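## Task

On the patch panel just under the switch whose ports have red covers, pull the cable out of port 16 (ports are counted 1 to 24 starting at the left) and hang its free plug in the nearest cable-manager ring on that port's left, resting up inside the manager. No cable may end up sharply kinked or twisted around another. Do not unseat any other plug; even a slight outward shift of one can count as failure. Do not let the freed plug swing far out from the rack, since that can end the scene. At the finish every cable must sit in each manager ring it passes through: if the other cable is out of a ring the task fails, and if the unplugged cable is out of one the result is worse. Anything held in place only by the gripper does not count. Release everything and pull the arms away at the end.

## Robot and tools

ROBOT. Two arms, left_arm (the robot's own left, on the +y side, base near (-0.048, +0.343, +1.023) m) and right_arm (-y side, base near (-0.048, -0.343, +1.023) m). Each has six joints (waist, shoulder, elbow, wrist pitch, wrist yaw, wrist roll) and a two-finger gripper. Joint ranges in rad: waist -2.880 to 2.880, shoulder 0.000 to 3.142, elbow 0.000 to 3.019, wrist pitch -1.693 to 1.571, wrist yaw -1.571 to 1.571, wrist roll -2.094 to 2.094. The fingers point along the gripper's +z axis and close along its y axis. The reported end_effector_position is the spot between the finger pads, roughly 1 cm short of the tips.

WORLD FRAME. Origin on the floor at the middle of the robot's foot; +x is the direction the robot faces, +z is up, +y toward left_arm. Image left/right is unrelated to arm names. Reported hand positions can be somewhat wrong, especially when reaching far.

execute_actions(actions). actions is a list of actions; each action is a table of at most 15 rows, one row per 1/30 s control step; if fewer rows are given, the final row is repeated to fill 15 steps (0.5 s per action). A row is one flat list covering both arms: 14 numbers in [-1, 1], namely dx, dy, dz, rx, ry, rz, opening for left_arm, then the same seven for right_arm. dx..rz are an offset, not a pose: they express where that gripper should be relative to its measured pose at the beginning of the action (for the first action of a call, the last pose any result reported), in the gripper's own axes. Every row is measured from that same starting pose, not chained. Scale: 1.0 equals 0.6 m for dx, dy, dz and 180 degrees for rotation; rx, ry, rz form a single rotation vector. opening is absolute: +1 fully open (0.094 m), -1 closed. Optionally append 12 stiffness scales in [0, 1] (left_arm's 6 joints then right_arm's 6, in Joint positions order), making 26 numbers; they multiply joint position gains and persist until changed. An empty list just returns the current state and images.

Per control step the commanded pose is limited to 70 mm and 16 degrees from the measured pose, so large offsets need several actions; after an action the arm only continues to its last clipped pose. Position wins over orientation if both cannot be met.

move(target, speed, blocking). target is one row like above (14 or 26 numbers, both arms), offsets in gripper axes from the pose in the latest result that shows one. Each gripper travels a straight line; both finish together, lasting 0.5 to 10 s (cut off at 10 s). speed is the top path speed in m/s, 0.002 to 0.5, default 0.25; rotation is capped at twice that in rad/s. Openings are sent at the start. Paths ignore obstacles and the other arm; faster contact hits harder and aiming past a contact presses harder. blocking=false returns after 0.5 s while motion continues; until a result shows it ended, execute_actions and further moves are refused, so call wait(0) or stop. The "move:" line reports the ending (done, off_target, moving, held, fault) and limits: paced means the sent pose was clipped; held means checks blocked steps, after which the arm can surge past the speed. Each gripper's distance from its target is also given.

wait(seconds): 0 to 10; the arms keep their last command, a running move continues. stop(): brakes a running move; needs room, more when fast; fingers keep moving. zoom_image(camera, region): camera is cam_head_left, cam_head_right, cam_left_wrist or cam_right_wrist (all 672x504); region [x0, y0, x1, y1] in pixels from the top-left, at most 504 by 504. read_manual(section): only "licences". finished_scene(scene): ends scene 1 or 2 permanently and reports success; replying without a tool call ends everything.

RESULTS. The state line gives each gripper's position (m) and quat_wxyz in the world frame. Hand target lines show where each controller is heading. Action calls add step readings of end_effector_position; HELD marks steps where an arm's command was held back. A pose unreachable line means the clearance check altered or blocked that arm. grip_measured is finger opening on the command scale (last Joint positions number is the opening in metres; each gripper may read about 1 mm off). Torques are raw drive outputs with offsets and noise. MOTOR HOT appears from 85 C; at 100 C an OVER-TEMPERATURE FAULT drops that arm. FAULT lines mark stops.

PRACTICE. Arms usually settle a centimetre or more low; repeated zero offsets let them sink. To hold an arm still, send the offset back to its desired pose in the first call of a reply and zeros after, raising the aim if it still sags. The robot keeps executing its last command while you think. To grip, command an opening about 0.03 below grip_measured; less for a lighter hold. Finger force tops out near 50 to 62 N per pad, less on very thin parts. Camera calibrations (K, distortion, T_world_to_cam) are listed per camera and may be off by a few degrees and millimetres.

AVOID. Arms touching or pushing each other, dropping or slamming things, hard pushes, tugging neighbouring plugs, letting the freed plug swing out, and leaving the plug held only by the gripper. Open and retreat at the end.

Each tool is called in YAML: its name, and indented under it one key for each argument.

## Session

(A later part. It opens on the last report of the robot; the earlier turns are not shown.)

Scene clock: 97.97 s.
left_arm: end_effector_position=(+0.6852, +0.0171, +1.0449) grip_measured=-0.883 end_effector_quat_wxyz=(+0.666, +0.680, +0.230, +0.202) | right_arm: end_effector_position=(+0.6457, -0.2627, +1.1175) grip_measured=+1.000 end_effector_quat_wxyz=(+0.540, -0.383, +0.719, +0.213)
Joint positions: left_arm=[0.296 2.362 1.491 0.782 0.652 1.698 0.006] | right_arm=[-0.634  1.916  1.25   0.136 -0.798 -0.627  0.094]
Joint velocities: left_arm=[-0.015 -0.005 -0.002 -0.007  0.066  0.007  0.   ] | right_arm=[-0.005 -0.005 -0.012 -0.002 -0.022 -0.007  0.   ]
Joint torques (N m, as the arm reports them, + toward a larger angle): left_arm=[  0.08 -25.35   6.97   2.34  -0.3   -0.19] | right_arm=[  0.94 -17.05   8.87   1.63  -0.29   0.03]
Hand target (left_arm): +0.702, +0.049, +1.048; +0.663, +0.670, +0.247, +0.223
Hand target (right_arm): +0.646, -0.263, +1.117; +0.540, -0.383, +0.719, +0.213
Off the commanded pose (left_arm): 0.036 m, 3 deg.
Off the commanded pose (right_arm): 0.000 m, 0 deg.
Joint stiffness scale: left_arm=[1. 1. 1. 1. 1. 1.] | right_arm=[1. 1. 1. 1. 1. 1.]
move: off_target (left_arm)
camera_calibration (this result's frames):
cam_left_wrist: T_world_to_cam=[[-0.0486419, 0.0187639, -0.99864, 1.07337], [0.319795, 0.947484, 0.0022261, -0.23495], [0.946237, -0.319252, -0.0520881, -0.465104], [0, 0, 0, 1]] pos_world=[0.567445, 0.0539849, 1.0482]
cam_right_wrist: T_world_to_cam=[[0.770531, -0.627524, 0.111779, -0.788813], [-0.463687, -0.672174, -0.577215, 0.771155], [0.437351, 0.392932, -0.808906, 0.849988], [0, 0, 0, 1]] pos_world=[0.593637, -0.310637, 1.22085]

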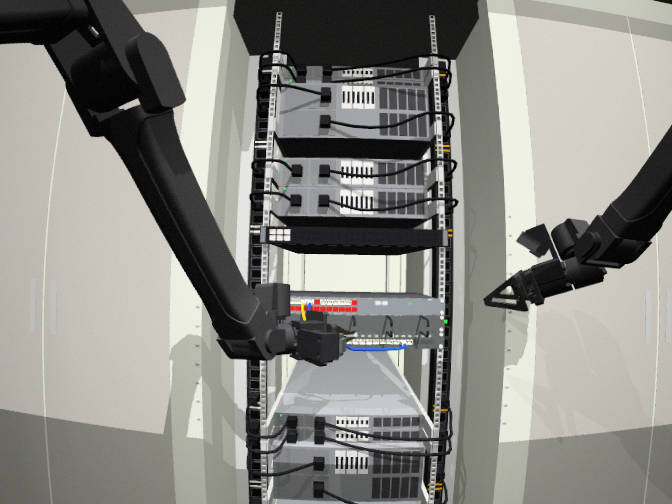

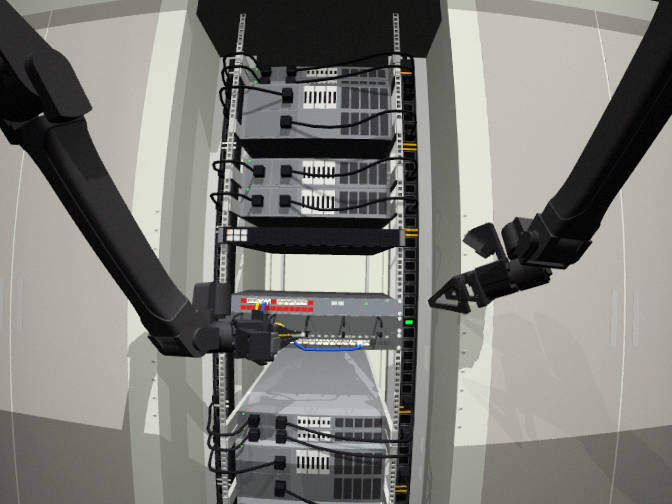

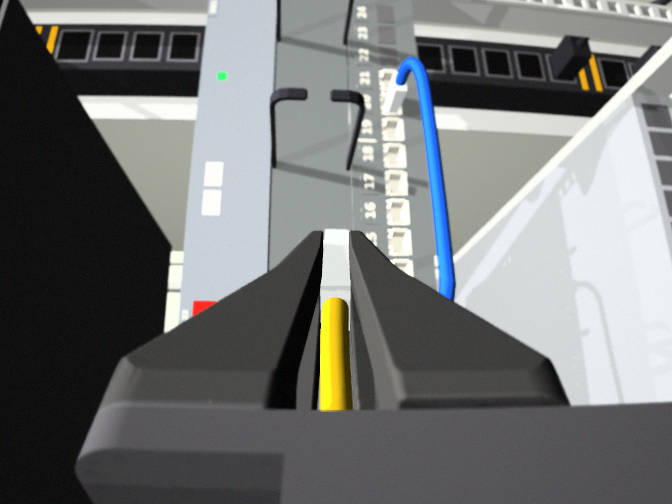

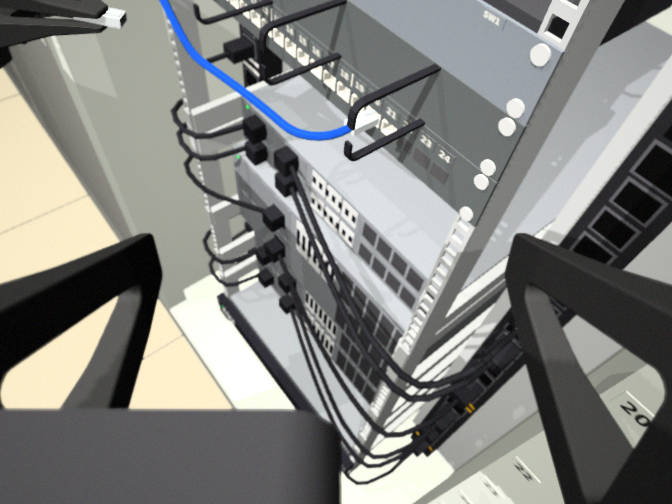

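move:
  target: [0.15,0.025,0.02,0,0.04,0,-0.93,0,0,0,0,0,0,1]
  speed: 0.06

zoom_image:
  camera: "cam_head_right"
  region: [200,270,420,380]

Scene clock: 100.77 s.
left_arm: end_effector_position=(+0.7430, +0.0320, +1.0823) grip_measured=-0.883 end_effector_quat_wxyz=(+0.662, +0.667, +0.245, +0.236) | right_arm: end_effector_position=(+0.6457, -0.2627, +1.1175) grip_measured=+1.000 end_effector_quat_wxyz=(+0.540, -0.383, +0.719, +0.213)
Joint positions: left_arm=[0.32  2.375 1.648 0.674 0.605 1.698 0.006] | right_arm=[-0.634  1.916  1.25   0.136 -0.798 -0.627  0.094]
Joint velocities: left_arm=[-0.005 -0.005 -0.012 -0.017 -0.037 -0.051  0.   ] | right_arm=[ 0.005 -0.015 -0.017 -0.002  0.051  0.037  0.   ]
Joint torques (N m, as the arm reports them, + toward a larger angle): left_arm=[ -0.2  -23.35  10.57   1.09  -0.32  -0.13] | right_arm=[  0.95 -17.13   8.86   1.63  -0.3    0.03]
Hand target (left_arm): +0.762, +0.061, +1.056; +0.650, +0.667, +0.271, +0.244
Hand target (right_arm): +0.646, -0.263, +1.117; +0.540, -0.383, +0.719, +0.213
Off the commanded pose (left_arm): 0.044 m, 3 deg.
Off the commanded pose (right_arm): 0.000 m, 0 deg.
Joint stiffness scale: left_arm=[1. 1. 1. 1. 1. 1.] | right_arm=[1. 1. 1. 1. 1. 1.]
move: off_target (left_arm)
camera_calibration (this result's frames):
cam_left_wrist: T_world_to_cam=[[-0.0201633, 0.0137614, -0.999702, 1.09338], [0.248134, 0.96869, 0.0083298, -0.221635], [0.968516, -0.247892, -0.0229467, -0.5635], [0, 0, 0, 1]] pos_world=[0.6228, 0.0599617, 1.08197]
cam_right_wrist: T_world_to_cam=[[0.770531, -0.627524, 0.111779, -0.788813], [-0.463687, -0.672174, -0.577215, 0.771155], [0.437351, 0.392932, -0.808906, 0.849988], [0, 0, 0, 1]] pos_world=[0.593637, -0.310637, 1.22085]

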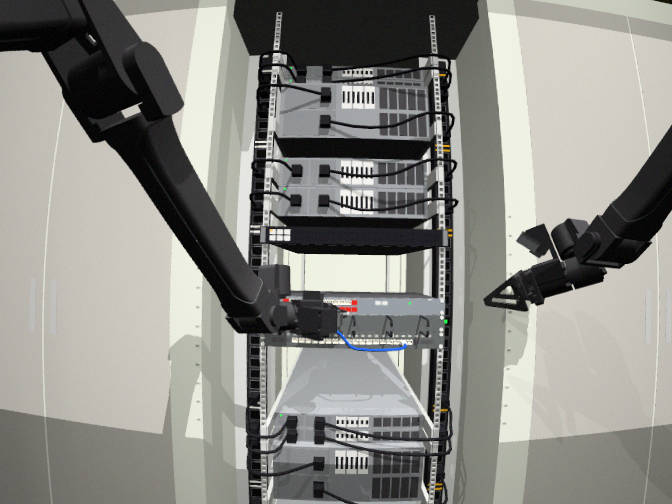

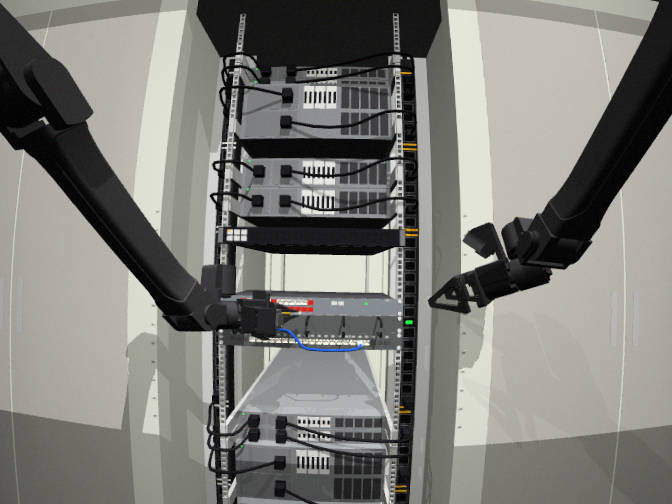

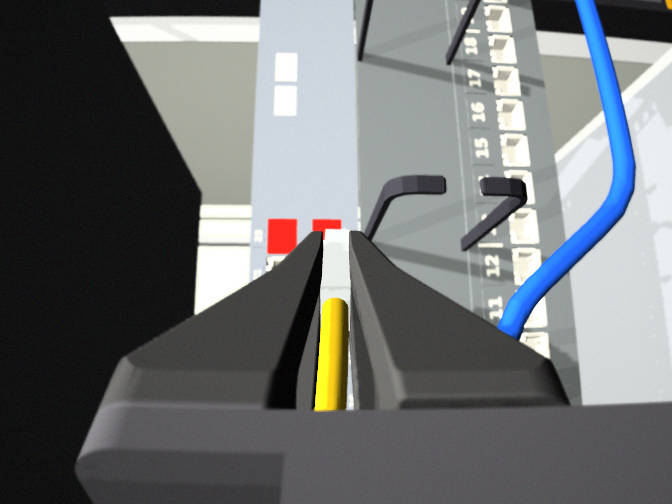

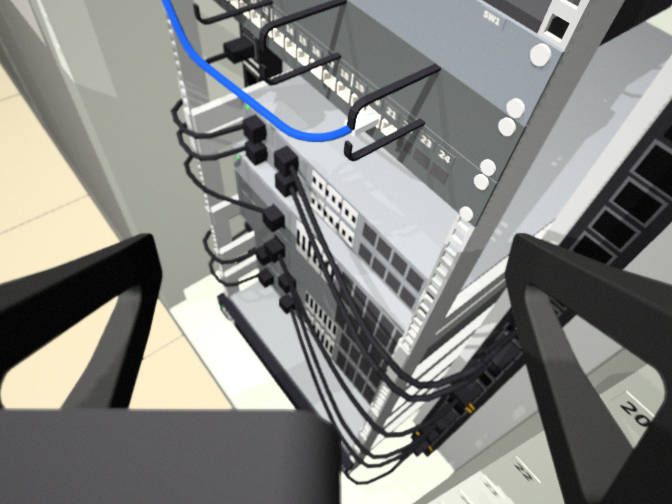

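Region (200, 270, 420, 380) of cam_head_right's 672x504 image, scaled by 2.291, with more detail than that image has.

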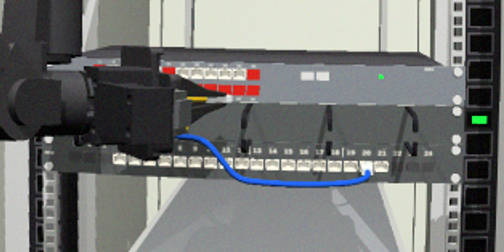

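execute_actions:
  actions:
    - [[0.04,-0.075,0,0.04,0.03,0,-0.93,0,0,0,0,0,0,1]]
    - [[0.04,0,0,0,0,0,-0.93,0,0,0,0,0,0,1]]

zoom_image:
  camera: "cam_head_right"
  region: [200,270,420,380]

Scene clock: 102.17 s.
left_arm: end_effector_position=(+0.7482, +0.0342, +1.0610) grip_measured=-0.883 end_effector_quat_wxyz=(+0.623, +0.697, +0.263, +0.238) | right_arm: end_effector_position=(+0.6457, -0.2627, +1.1175) grip_measured=+1.000 end_effector_quat_wxyz=(+0.540, -0.383, +0.719, +0.213)
Joint positions: left_arm=[0.319 2.375 1.661 0.552 0.555 1.77  0.006] | right_arm=[-0.634  1.916  1.25   0.136 -0.798 -0.627  0.094]
Joint velocities: left_arm=[-0.005  0.005  0.002 -0.022  0.022 -0.051 -0.001] | right_arm=[-0.005  0.005  0.007 -0.012 -0.051 -0.007  0.   ]
Joint torques (N m, as the arm reports them, + toward a larger angle): left_arm=[ -1.47 -25.31  10.48   1.03  -0.09  -0.13] | right_arm=[  0.92 -17.04   8.87   1.64  -0.3    0.03]
Hand target (left_arm): +0.765, +0.057, +1.057; +0.617, +0.693, +0.277, +0.250
Hand target (right_arm): +0.646, -0.263, +1.117; +0.540, -0.383, +0.719, +0.213
Off the commanded pose (left_arm): 0.029 m, 2 deg.
Off the commanded pose (right_arm): 0.000 m, 0 deg.
Joint stiffness scale: left_arm=[1. 1. 1. 1. 1. 1.] | right_arm=[1. 1. 1. 1. 1. 1.]
Step readings (end_effector_position; steps 1 to 15: 1st action; 16 to 30: 2nd action):
0: left_arm (+0.7430, +0.0320, +1.0823) | right_arm (+0.6457, -0.2627, +1.1175)
1: left_arm (+0.7469, +0.0351, +1.0782) | right_arm (+0.6457, -0.2627, +1.1175)
2: left_arm (+0.7499, +0.0374, +1.0720) | right_arm (+0.6457, -0.2627, +1.1175)
4: left_arm (+0.7506, +0.0391, +1.0636) | right_arm (+0.6457, -0.2627, +1.1175)
8: left_arm (+0.7500, +0.0392, +1.0577) | right_arm (+0.6457, -0.2627, +1.1175)
15: left_arm (+0.7499, +0.0392, +1.0572) | right_arm (+0.6457, -0.2627, +1.1175)
16: left_arm (+0.7482, +0.0371, +1.0579) | right_arm (+0.6457, -0.2627, +1.1175)
17: left_arm (+0.7469, +0.0356, +1.0579) | right_arm (+0.6457, -0.2627, +1.1175)
19: left_arm (+0.7470, +0.0345, +1.0593) | right_arm (+0.6457, -0.2627, +1.1175)
23: left_arm (+0.7482, +0.0343, +1.0609) | right_arm (+0.6457, -0.2627, +1.1175)
30: end_effector_position above
camera_calibration (this result's frames):
cam_left_wrist: T_world_to_cam=[[-0.0754377, 0.0954608, -0.992571, 1.1031], [0.220299, 0.972406, 0.0767782, -0.276851], [0.972511, -0.212871, -0.094386, -0.496846], [0, 0, 0, 1]] pos_world=[0.627394, 0.058145, 1.06926]
cam_right_wrist: T_world_to_cam=[[0.770531, -0.627524, 0.111779, -0.788813], [-0.463687, -0.672174, -0.577215, 0.771155], [0.437351, 0.392932, -0.808906, 0.849988], [0, 0, 0, 1]] pos_world=[0.593637, -0.310637, 1.22085]

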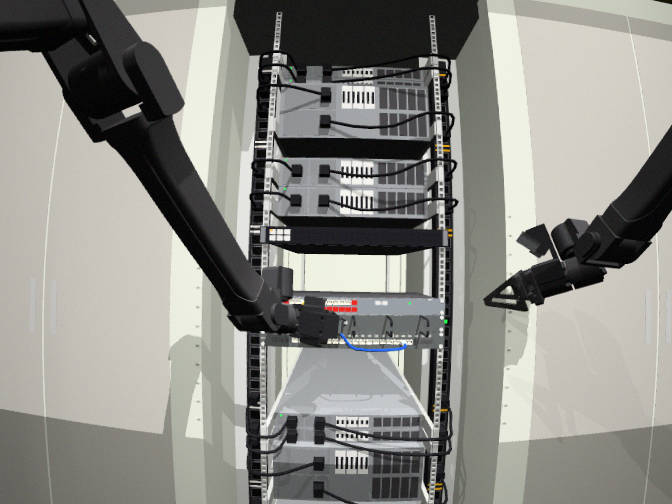

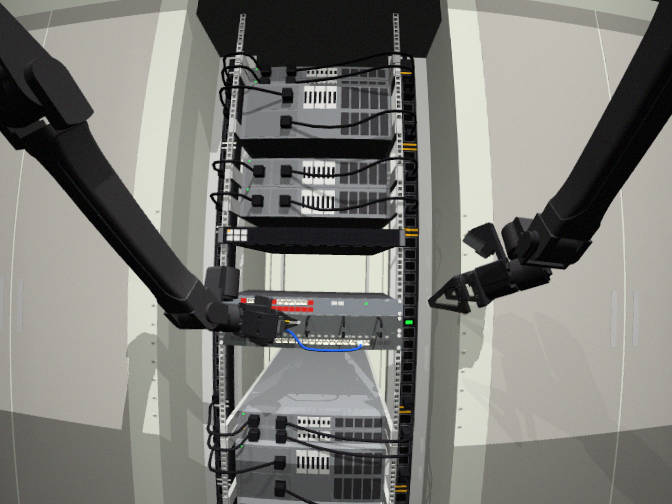

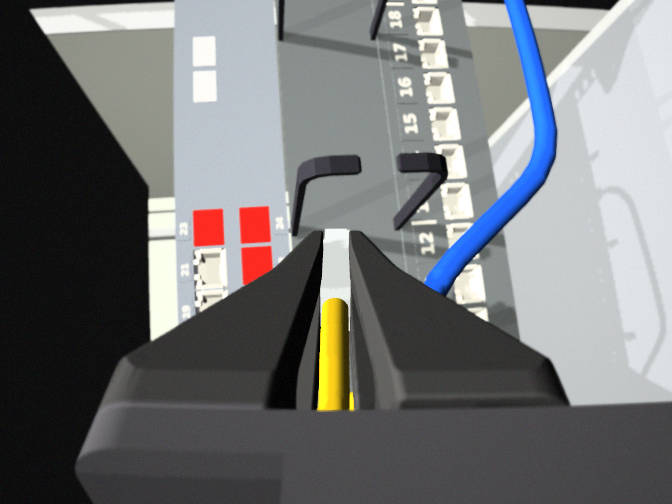

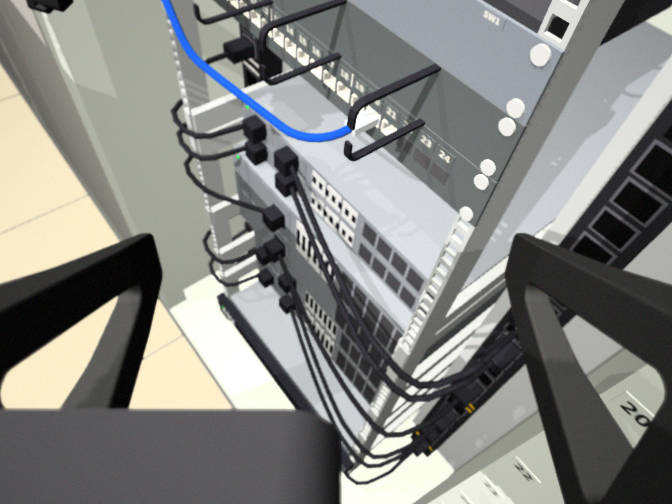

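Region (200, 270, 420, 380) of cam_head_right's 672x504 image, scaled by 2.291, with more detail than that image has.

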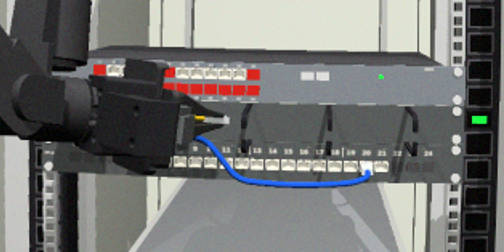

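execute_actions:
  actions:
    - [[0.03,-0.05,0.06,0,0,0,-0.93,0,0,0,0,0,0,1]]
    - [[0.02,-0.02,0.05,0,0,0,-0.93,0,0,0,0,0,0,1]]

zoom_image:
  camera: "cam_head_right"
  region: [200,270,420,380]

Scene clock: 103.47 s.
left_arm: end_effector_position=(+0.7632, +0.0157, +1.0615) grip_measured=-0.883 end_effector_quat_wxyz=(+0.639, +0.693, +0.248, +0.223) | right_arm: end_effector_position=(+0.6457, -0.2627, +1.1175) grip_measured=+1.000 end_effector_quat_wxyz=(+0.540, -0.383, +0.719, +0.213)
Joint positions: left_arm=[0.309 2.434 1.767 0.526 0.597 1.75  0.006] | right_arm=[-0.634  1.916  1.25   0.136 -0.798 -0.627  0.094]
Joint velocities: left_arm=[-0.024  0.015 -0.002 -0.017 -0.007 -0.022  0.   ] | right_arm=[ 0.015 -0.005 -0.007 -0.002 -0.037 -0.022  0.   ]
Joint torques (N m, as the arm reports them, + toward a larger angle): left_arm=[ -4.35 -21.1   17.09   0.78  -0.74   0.04] | right_arm=[  0.9  -17.13   8.86   1.64  -0.29   0.03]
Hand target (left_arm): +0.784, +0.005, +1.047; +0.636, +0.692, +0.247, +0.237
Hand target (right_arm): +0.646, -0.263, +1.117; +0.540, -0.383, +0.719, +0.213
Off the commanded pose (left_arm): 0.034 m, 2 deg.
Off the commanded pose (right_arm): 0.000 m, 0 deg.
Joint stiffness scale: left_arm=[1. 1. 1. 1. 1. 1.] | right_arm=[1. 1. 1. 1. 1. 1.]
Step readings (end_effector_position; steps 1 to 15: 1st action; 16 to 30: 2nd action):
0: left_arm (+0.7482, +0.0342, +1.0610) | right_arm (+0.6457, -0.2627, +1.1175)
1: left_arm (+0.7498, +0.0324, +1.0618) | right_arm (+0.6457, -0.2627, +1.1175)
2: left_arm (+0.7558, +0.0300, +1.0635) | right_arm (+0.6457, -0.2627, +1.1175)
4: left_arm (+0.7618, +0.0213, +1.0638) | right_arm (+0.6457, -0.2627, +1.1175)
8: left_arm (+0.7628, +0.0167, +1.0611) | right_arm (+0.6457, -0.2627, +1.1175)
15: left_arm (+0.7628, +0.0167, +1.0611) | right_arm (+0.6457, -0.2627, +1.1175)
16: left_arm (+0.7634, +0.0159, +1.0627) | right_arm (+0.6457, -0.2627, +1.1175)
17: left_arm (+0.7633, +0.0158, +1.0621) | right_arm (+0.6457, -0.2627, +1.1175)
19: left_arm (+0.7631, +0.0156, +1.0615) | right_arm (+0.6457, -0.2627, +1.1175)
23: left_arm (+0.7632, +0.0157, +1.0615) | right_arm (+0.6457, -0.2627, +1.1175)
30: end_effector_position above
camera_calibration (this result's frames):
cam_left_wrist: T_world_to_cam=[[-0.0643254, 0.070844, -0.995411, 1.10148], [0.263525, 0.963276, 0.0515275, -0.26823], [0.962506, -0.259001, -0.0806322, -0.521548], [0, 0, 0, 1]] pos_world=[0.643531, 0.0452644, 1.06819]
cam_right_wrist: T_world_to_cam=[[0.770531, -0.627524, 0.111779, -0.788813], [-0.463687, -0.672174, -0.577215, 0.771155], [0.437351, 0.392932, -0.808906, 0.849988], [0, 0, 0, 1]] pos_world=[0.593637, -0.310637, 1.22085]

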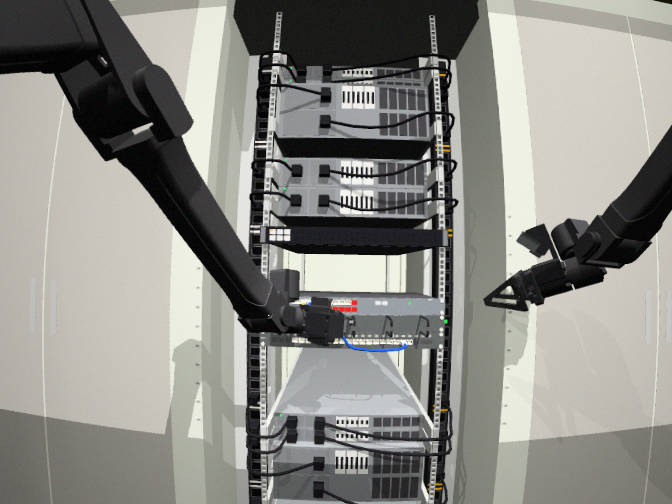

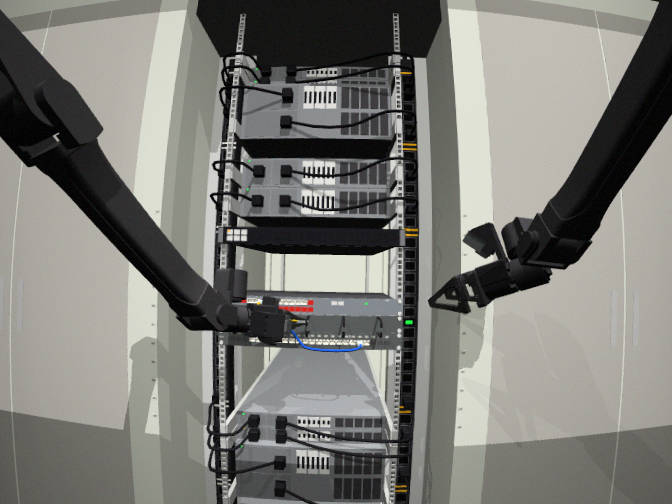

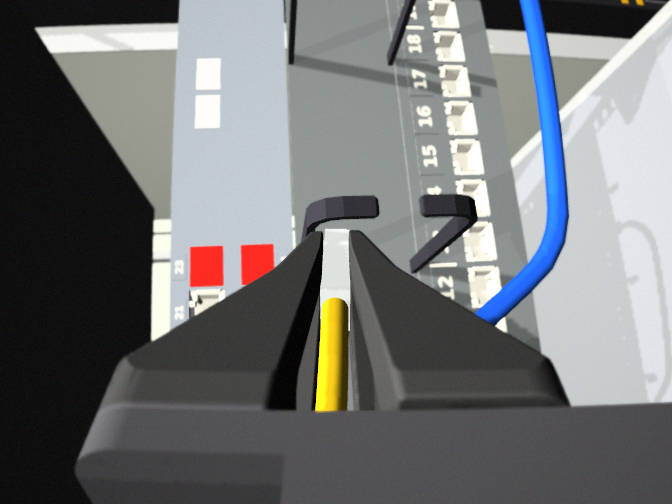

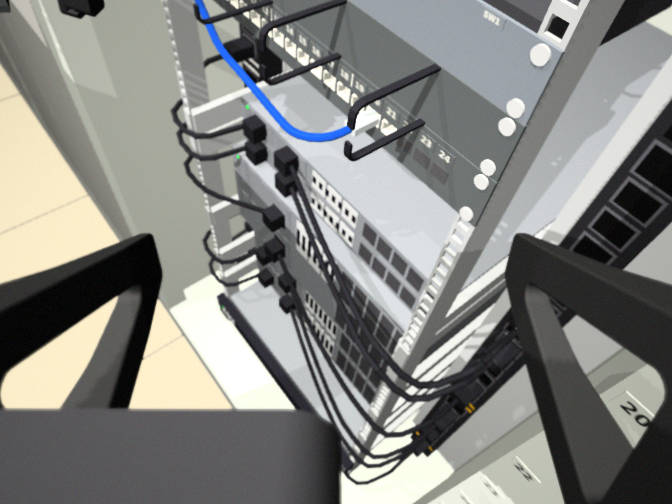

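Region (200, 270, 420, 380) of cam_head_right's 672x504 image, scaled by 2.291, with more detail than that image has.

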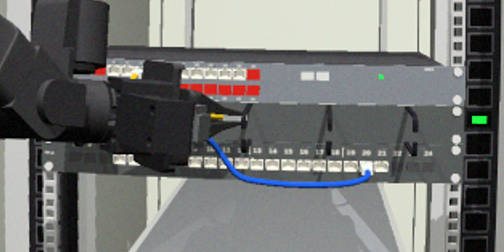

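execute_actions:
  actions:
    - [[-0.02,0,-0.04,0,0.05,0,-0.93,0,0,0,0,0,0,1]]
    - [[-0.02,-0.06,0,0,0.05,0,-0.93,0,0,0,0,0,0,1]]
    - [[0,-0.01,0,0,0,0,-0.93,0,0,0,0,0,0,1]]

zoom_image:
  camera: "cam_head_right"
  region: [200,270,420,380]

Scene clock: 105.43 s.
left_arm: end_effector_position=(+0.7078, -0.0378, +1.0655) grip_measured=-0.883 end_effector_quat_wxyz=(+0.616, +0.658, +0.299, +0.314) | right_arm: end_effector_position=(+0.6457, -0.2627, +1.1175) grip_measured=+1.000 end_effector_quat_wxyz=(+0.540, -0.383, +0.719, +0.213)
Joint positions: left_arm=[0.164 2.373 1.56  0.759 0.243 1.741 0.006] | right_arm=[-0.634  1.916  1.25   0.136 -0.798 -0.627  0.094]
Joint velocities: left_arm=[-0.005  0.005 -0.002 -0.007 -0.037 -0.051  0.   ] | right_arm=[ 0.005 -0.015 -0.007 -0.012  0.007 -0.007  0.   ]
Joint torques (N m, as the arm reports them, + toward a larger angle): left_arm=[ -3.34 -24.73   7.42   2.23  -0.01  -0.1 ] | right_arm=[  0.87 -17.08   8.86   1.63  -0.3    0.03]
Hand target (left_arm): +0.711, -0.031, +1.059; +0.613, +0.656, +0.304, +0.319
Hand target (right_arm): +0.646, -0.263, +1.117; +0.540, -0.383, +0.719, +0.213
Off the commanded pose (left_arm): 0.010 m, 1 deg.
Off the commanded pose (right_arm): 0.000 m, 0 deg.
Joint stiffness scale: left_arm=[1. 1. 1. 1. 1. 1.] | right_arm=[1. 1. 1. 1. 1. 1.]
Step readings (end_effector_position; steps 1 to 15: 1st action; 16 to 30: 2nd action; 31 to 45: 3rd action):
0: left_arm (+0.7632, +0.0157, +1.0615) | right_arm (+0.6457, -0.2627, +1.1175)
1: left_arm (+0.7627, +0.0211, +1.0602) | right_arm (+0.6457, -0.2627, +1.1175)
2: left_arm (+0.7561, +0.0225, +1.0601) | right_arm (+0.6457, -0.2627, +1.1175)
4: left_arm (+0.7415, +0.0194, +1.0622) | right_arm (+0.6457, -0.2627, +1.1175)
8: left_arm (+0.7368, +0.0150, +1.0708) | right_arm (+0.6457, -0.2627, +1.1175)
15: left_arm (+0.7339, +0.0072, +1.0758) | right_arm (+0.6457, -0.2627, +1.1175)
16: left_arm (+0.7388, +0.0136, +1.0748) | right_arm (+0.6457, -0.2627, +1.1175)
17: left_arm (+0.7416, +0.0194, +1.0768) | right_arm (+0.6457, -0.2627, +1.1175)
19: left_arm (+0.7373, +0.0151, +1.0773) | right_arm (+0.6457, -0.2627, +1.1175)
23: left_arm (+0.7222, -0.0126, +1.0729) | right_arm (+0.6457, -0.2627, +1.1175)
30: left_arm (+0.7113, -0.0313, +1.0647) | right_arm (+0.6457, -0.2627, +1.1175)
31: left_arm (+0.7110, -0.0318, +1.0647) | right_arm (+0.6457, -0.2627, +1.1175)
32: left_arm (+0.7107, -0.0322, +1.0648) | right_arm (+0.6457, -0.2627, +1.1175)
34: left_arm (+0.7097, -0.0340, +1.0650) | right_arm (+0.6457, -0.2627, +1.1175)
38: left_arm (+0.7081, -0.0372, +1.0654) | right_arm (+0.6457, -0.2627, +1.1175)
45: end_effector_position above
camera_calibration (this result's frames):
cam_left_wrist: T_world_to_cam=[[-0.0136264, 0.0726762, -0.997262, 1.07182], [0.0481086, 0.996248, 0.0719449, -0.070391], [0.998749, -0.0469966, -0.0170716, -0.567179], [0, 0, 0, 1]] pos_world=[0.584461, -0.0344241, 1.06426]
cam_right_wrist: T_world_to_cam=[[0.770531, -0.627524, 0.111779, -0.788813], [-0.463687, -0.672174, -0.577215, 0.771155], [0.437351, 0.392932, -0.808906, 0.849988], [0, 0, 0, 1]] pos_world=[0.593637, -0.310637, 1.22085]

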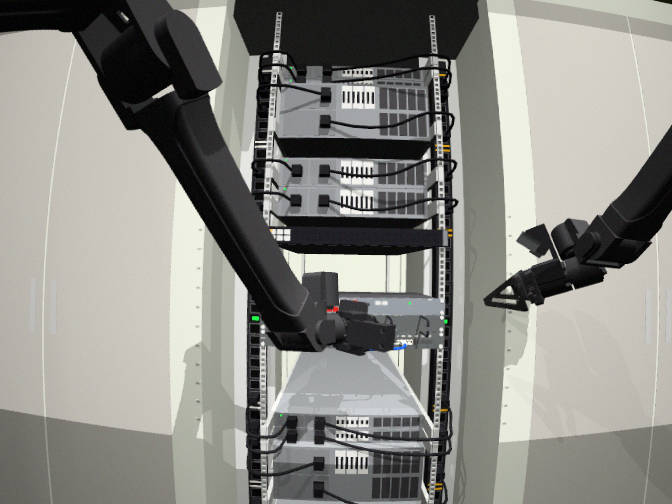

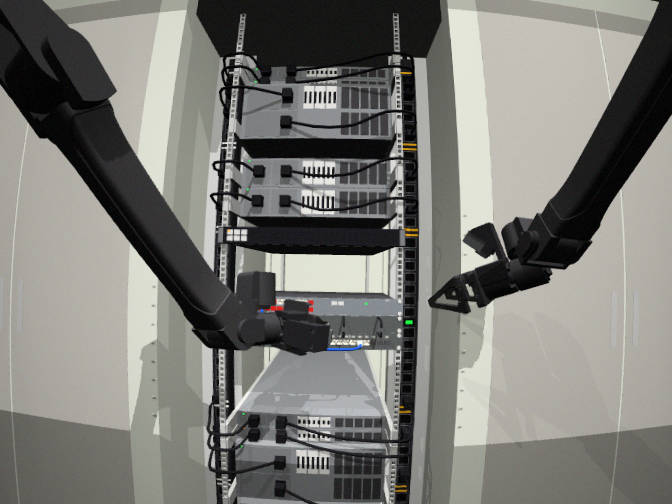

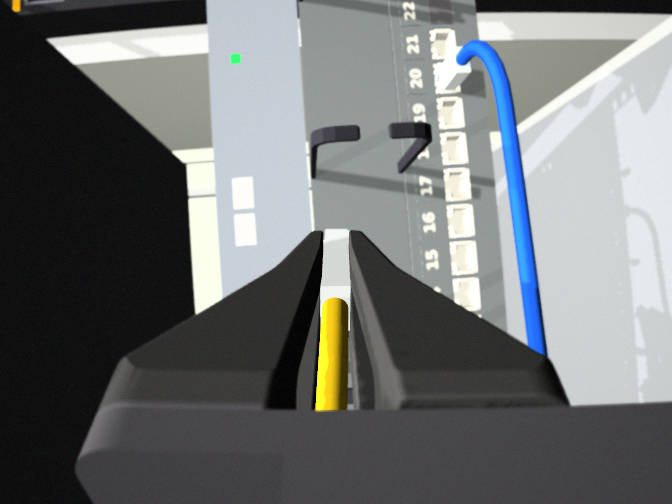

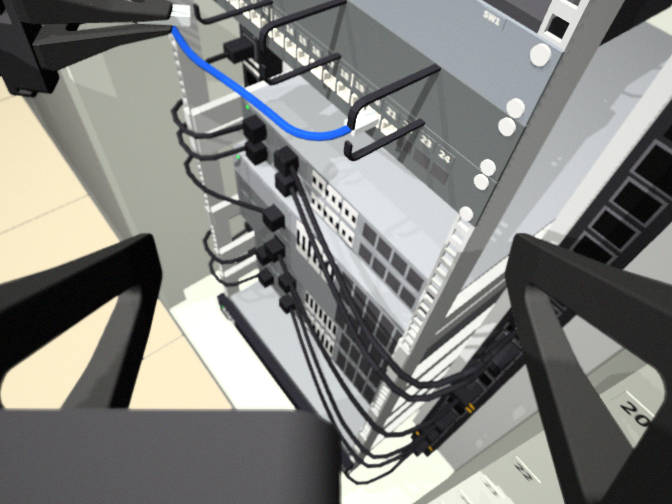

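Region (200, 270, 420, 380) of cam_head_right's 672x504 image, scaled by 2.291, with more detail than that image has.

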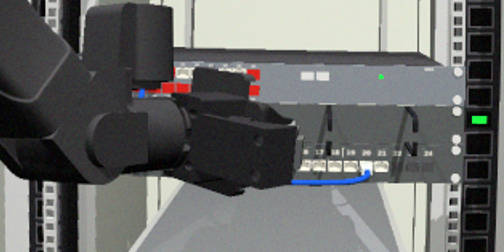

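move:
  target: [0.16,-0.06,-0.09,0.02,0,0,-0.93,0,0,0,0,0,0,1]
  speed: 0.12

zoom_image:
  camera: "cam_head_right"
  region: [200,270,420,380]

Scene clock: 107.33 s.
left_arm: end_effector_position=(+0.7096, +0.0424, +1.0274) grip_measured=-0.883 end_effector_quat_wxyz=(+0.600, +0.686, +0.293, +0.288) | right_arm: end_effector_position=(+0.6457, -0.2627, +1.1175) grip_measured=+1.000 end_effector_quat_wxyz=(+0.540, -0.383, +0.719, +0.213)
Joint positions: left_arm=[0.292 2.358 1.48  0.74  0.407 1.782 0.006] | right_arm=[-0.634  1.916  1.25   0.136 -0.798 -0.627  0.094]
Joint velocities: left_arm=[ 0.005  0.015 -0.012  0.002  0.007  0.037 -0.   ] | right_arm=[-0.005 -0.005 -0.002  0.002  0.051 -0.022  0.   ]
Joint torques (N m, as the arm reports them, + toward a larger angle): left_arm=[ -0.34 -26.52   6.77   1.55  -0.18  -0.12] | right_arm=[  0.88 -17.03   8.86   1.62  -0.3    0.03]
Hand target (left_arm): +0.724, +0.073, +1.036; +0.594, +0.678, +0.307, +0.306
Hand target (right_arm): +0.646, -0.263, +1.117; +0.540, -0.383, +0.719, +0.213
Off the commanded pose (left_arm): 0.036 m, 3 deg.
Off the commanded pose (right_arm): 0.000 m, 0 deg.
Joint stiffness scale: left_arm=[1. 1. 1. 1. 1. 1.] | right_arm=[1. 1. 1. 1. 1. 1.]
move: off_target (left_arm)
camera_calibration (this result's frames):
cam_left_wrist: T_world_to_cam=[[-0.0631682, 0.117353, -0.991079, 1.05491], [0.100002, 0.988809, 0.110711, -0.223907], [0.99298, -0.0921166, -0.0741968, -0.501133], [0, 0, 0, 1]] pos_world=[0.586643, 0.0514411, 1.03311]
cam_right_wrist: T_world_to_cam=[[0.770531, -0.627524, 0.111779, -0.788813], [-0.463687, -0.672174, -0.577215, 0.771155], [0.437351, 0.392932, -0.808906, 0.849988], [0, 0, 0, 1]] pos_world=[0.593637, -0.310637, 1.22085]

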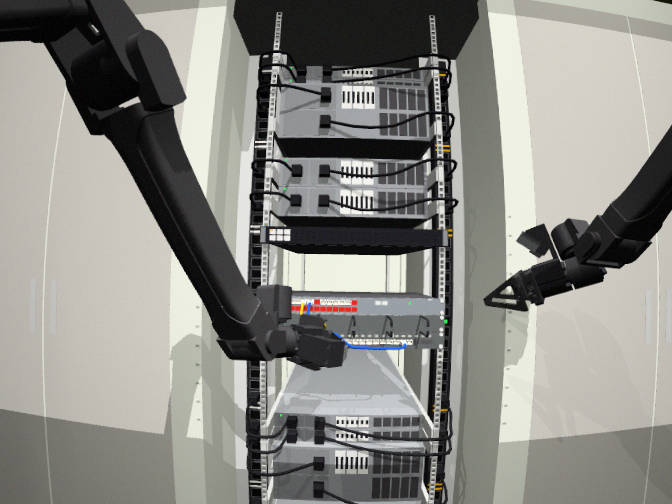

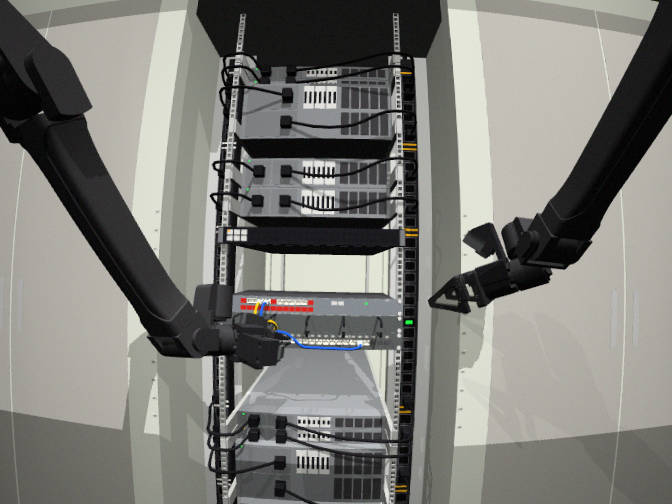

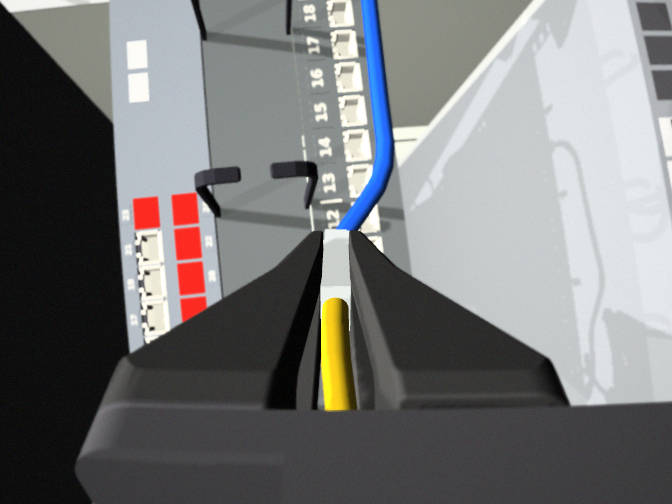

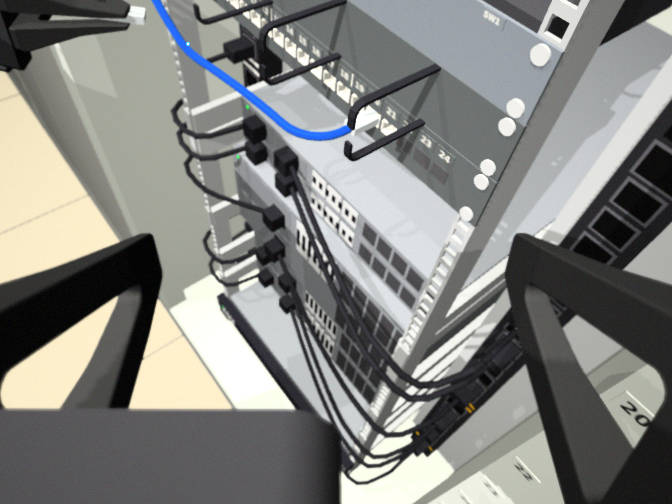

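Region (200, 270, 420, 380) of cam_head_right's 672x504 image, scaled by 2.291, with more detail than that image has.

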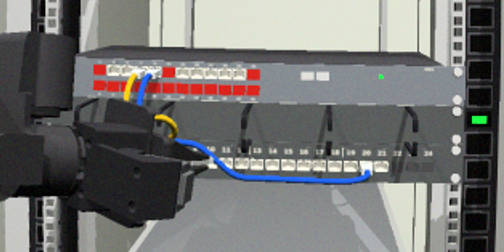

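execute_actions:
  actions:
    - [[0.03,0.04,0.02,0,0,0,-0.93,0,0,0,0,0,0,1]]
    - [[0.02,-0.02,0.06,0,0,0,-0.93,0,0,0,0,0,0,1]]

zoom_image:
  camera: "cam_head_right"
  region: [200,270,420,380]

Scene clock: 108.70 s.
left_arm: end_effector_position=(+0.6999, -0.0075, +0.9776) grip_measured=-0.883 end_effector_quat_wxyz=(+0.587, +0.722, +0.288, +0.228) | right_arm: end_effector_position=(+0.6457, -0.2627, +1.1175) grip_measured=+1.000 end_effector_quat_wxyz=(+0.540, -0.383, +0.719, +0.213)
Joint positions: left_arm=[0.244 2.447 1.572 0.617 0.44  1.785 0.006] | right_arm=[-0.634  1.916  1.25   0.136 -0.798 -0.627  0.094]
Joint velocities: left_arm=[-0.005  0.005  0.012 -0.002 -0.037  0.007  0.001] | right_arm=[-0.024 -0.015 -0.022 -0.012 -0.022 -0.066  0.   ]
Joint torques (N m, as the arm reports them, + toward a larger angle): left_arm=[ -0.64 -26.29  10.88   1.8   -0.22  -0.12] | right_arm=[  0.94 -17.12   8.85   1.62  -0.3    0.03]
Hand target (left_arm): +0.731, +0.020, +0.999; +0.591, +0.704, +0.295, +0.259
Hand target (right_arm): +0.646, -0.263, +1.117; +0.540, -0.383, +0.719, +0.213
Off the commanded pose (left_arm): 0.048 m, 4 deg.
Off the commanded pose (right_arm): 0.000 m, 0 deg.
Joint stiffness scale: left_arm=[1. 1. 1. 1. 1. 1.] | right_arm=[1. 1. 1. 1. 1. 1.]
Step readings (end_effector_position; steps 1 to 15: 1st action; 16 to 30: 2nd action):
0: left_arm (+0.7096, +0.0424, +1.0274) | right_arm (+0.6457, -0.2627, +1.1175)
1: left_arm (+0.7084, +0.0410, +1.0256) | right_arm (+0.6457, -0.2627, +1.1175)
2: left_arm (+0.7072, +0.0395, +1.0227) | right_arm (+0.6457, -0.2627, +1.1175)
4: left_arm (+0.7054, +0.0377, +1.0186) | right_arm (+0.6457, -0.2627, +1.1175)
8: left_arm (+0.7032, +0.0340, +1.0162) | right_arm (+0.6457, -0.2627, +1.1175)
15: left_arm (+0.7024, +0.0323, +1.0162) | right_arm (+0.6457, -0.2627, +1.1175)
16: left_arm (+0.7031, +0.0304, +1.0149) | right_arm (+0.6457, -0.2627, +1.1175)
17: left_arm (+0.7072, +0.0276, +1.0137) | right_arm (+0.6457, -0.2627, +1.1175)
19: left_arm (+0.7144, +0.0198, +1.0096) | right_arm (+0.6457, -0.2627, +1.1175)
23: left_arm (+0.7090, +0.0036, +0.9933) | right_arm (+0.6457, -0.2627, +1.1175)
30: end_effector_position above
camera_calibration (this result's frames):
cam_left_wrist: T_world_to_cam=[[-0.153195, 0.155657, -0.97586, 1.05918], [0.203814, 0.971261, 0.122927, -0.252843], [0.966949, -0.180062, -0.180518, -0.378316], [0, 0, 0, 1]] pos_world=[0.579607, 0.0125879, 0.9964]
cam_right_wrist: T_world_to_cam=[[0.770531, -0.627524, 0.111779, -0.788813], [-0.463687, -0.672174, -0.577215, 0.771155], [0.437351, 0.392932, -0.808906, 0.849988], [0, 0, 0, 1]] pos_world=[0.593637, -0.310637, 1.22085]

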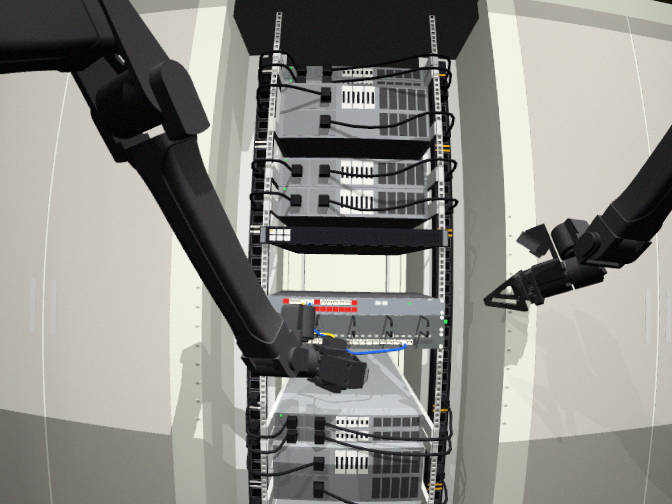

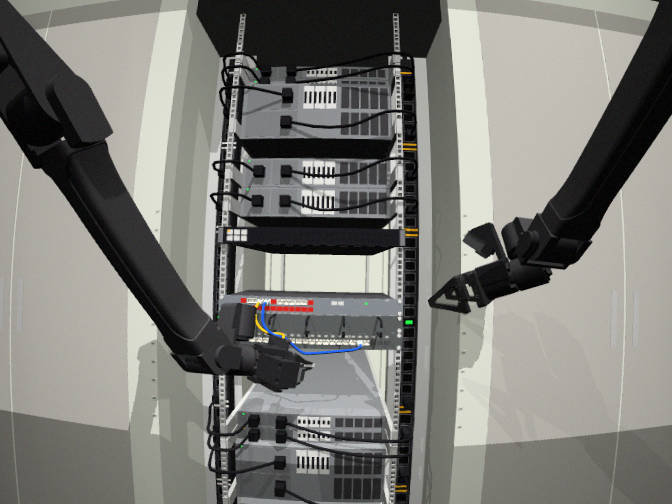

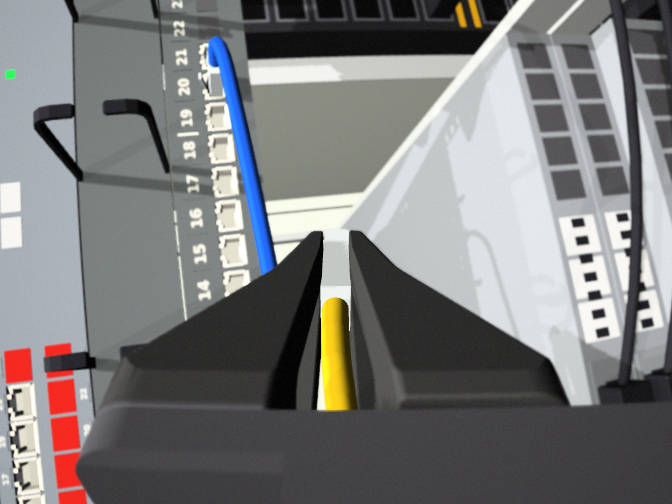

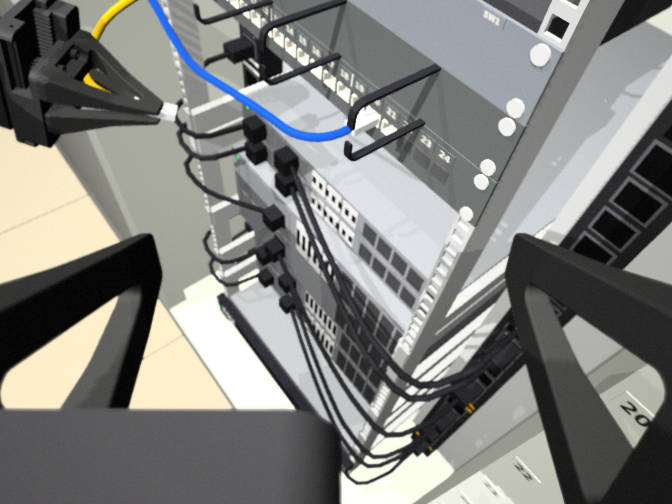

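Region (200, 270, 420, 380) of cam_head_right's 672x504 image, scaled by 2.291, with more detail than that image has.

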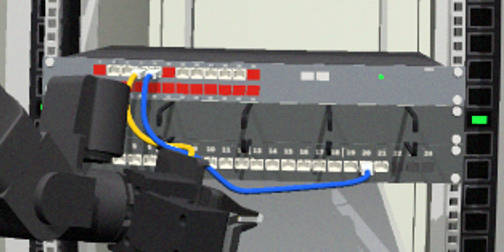

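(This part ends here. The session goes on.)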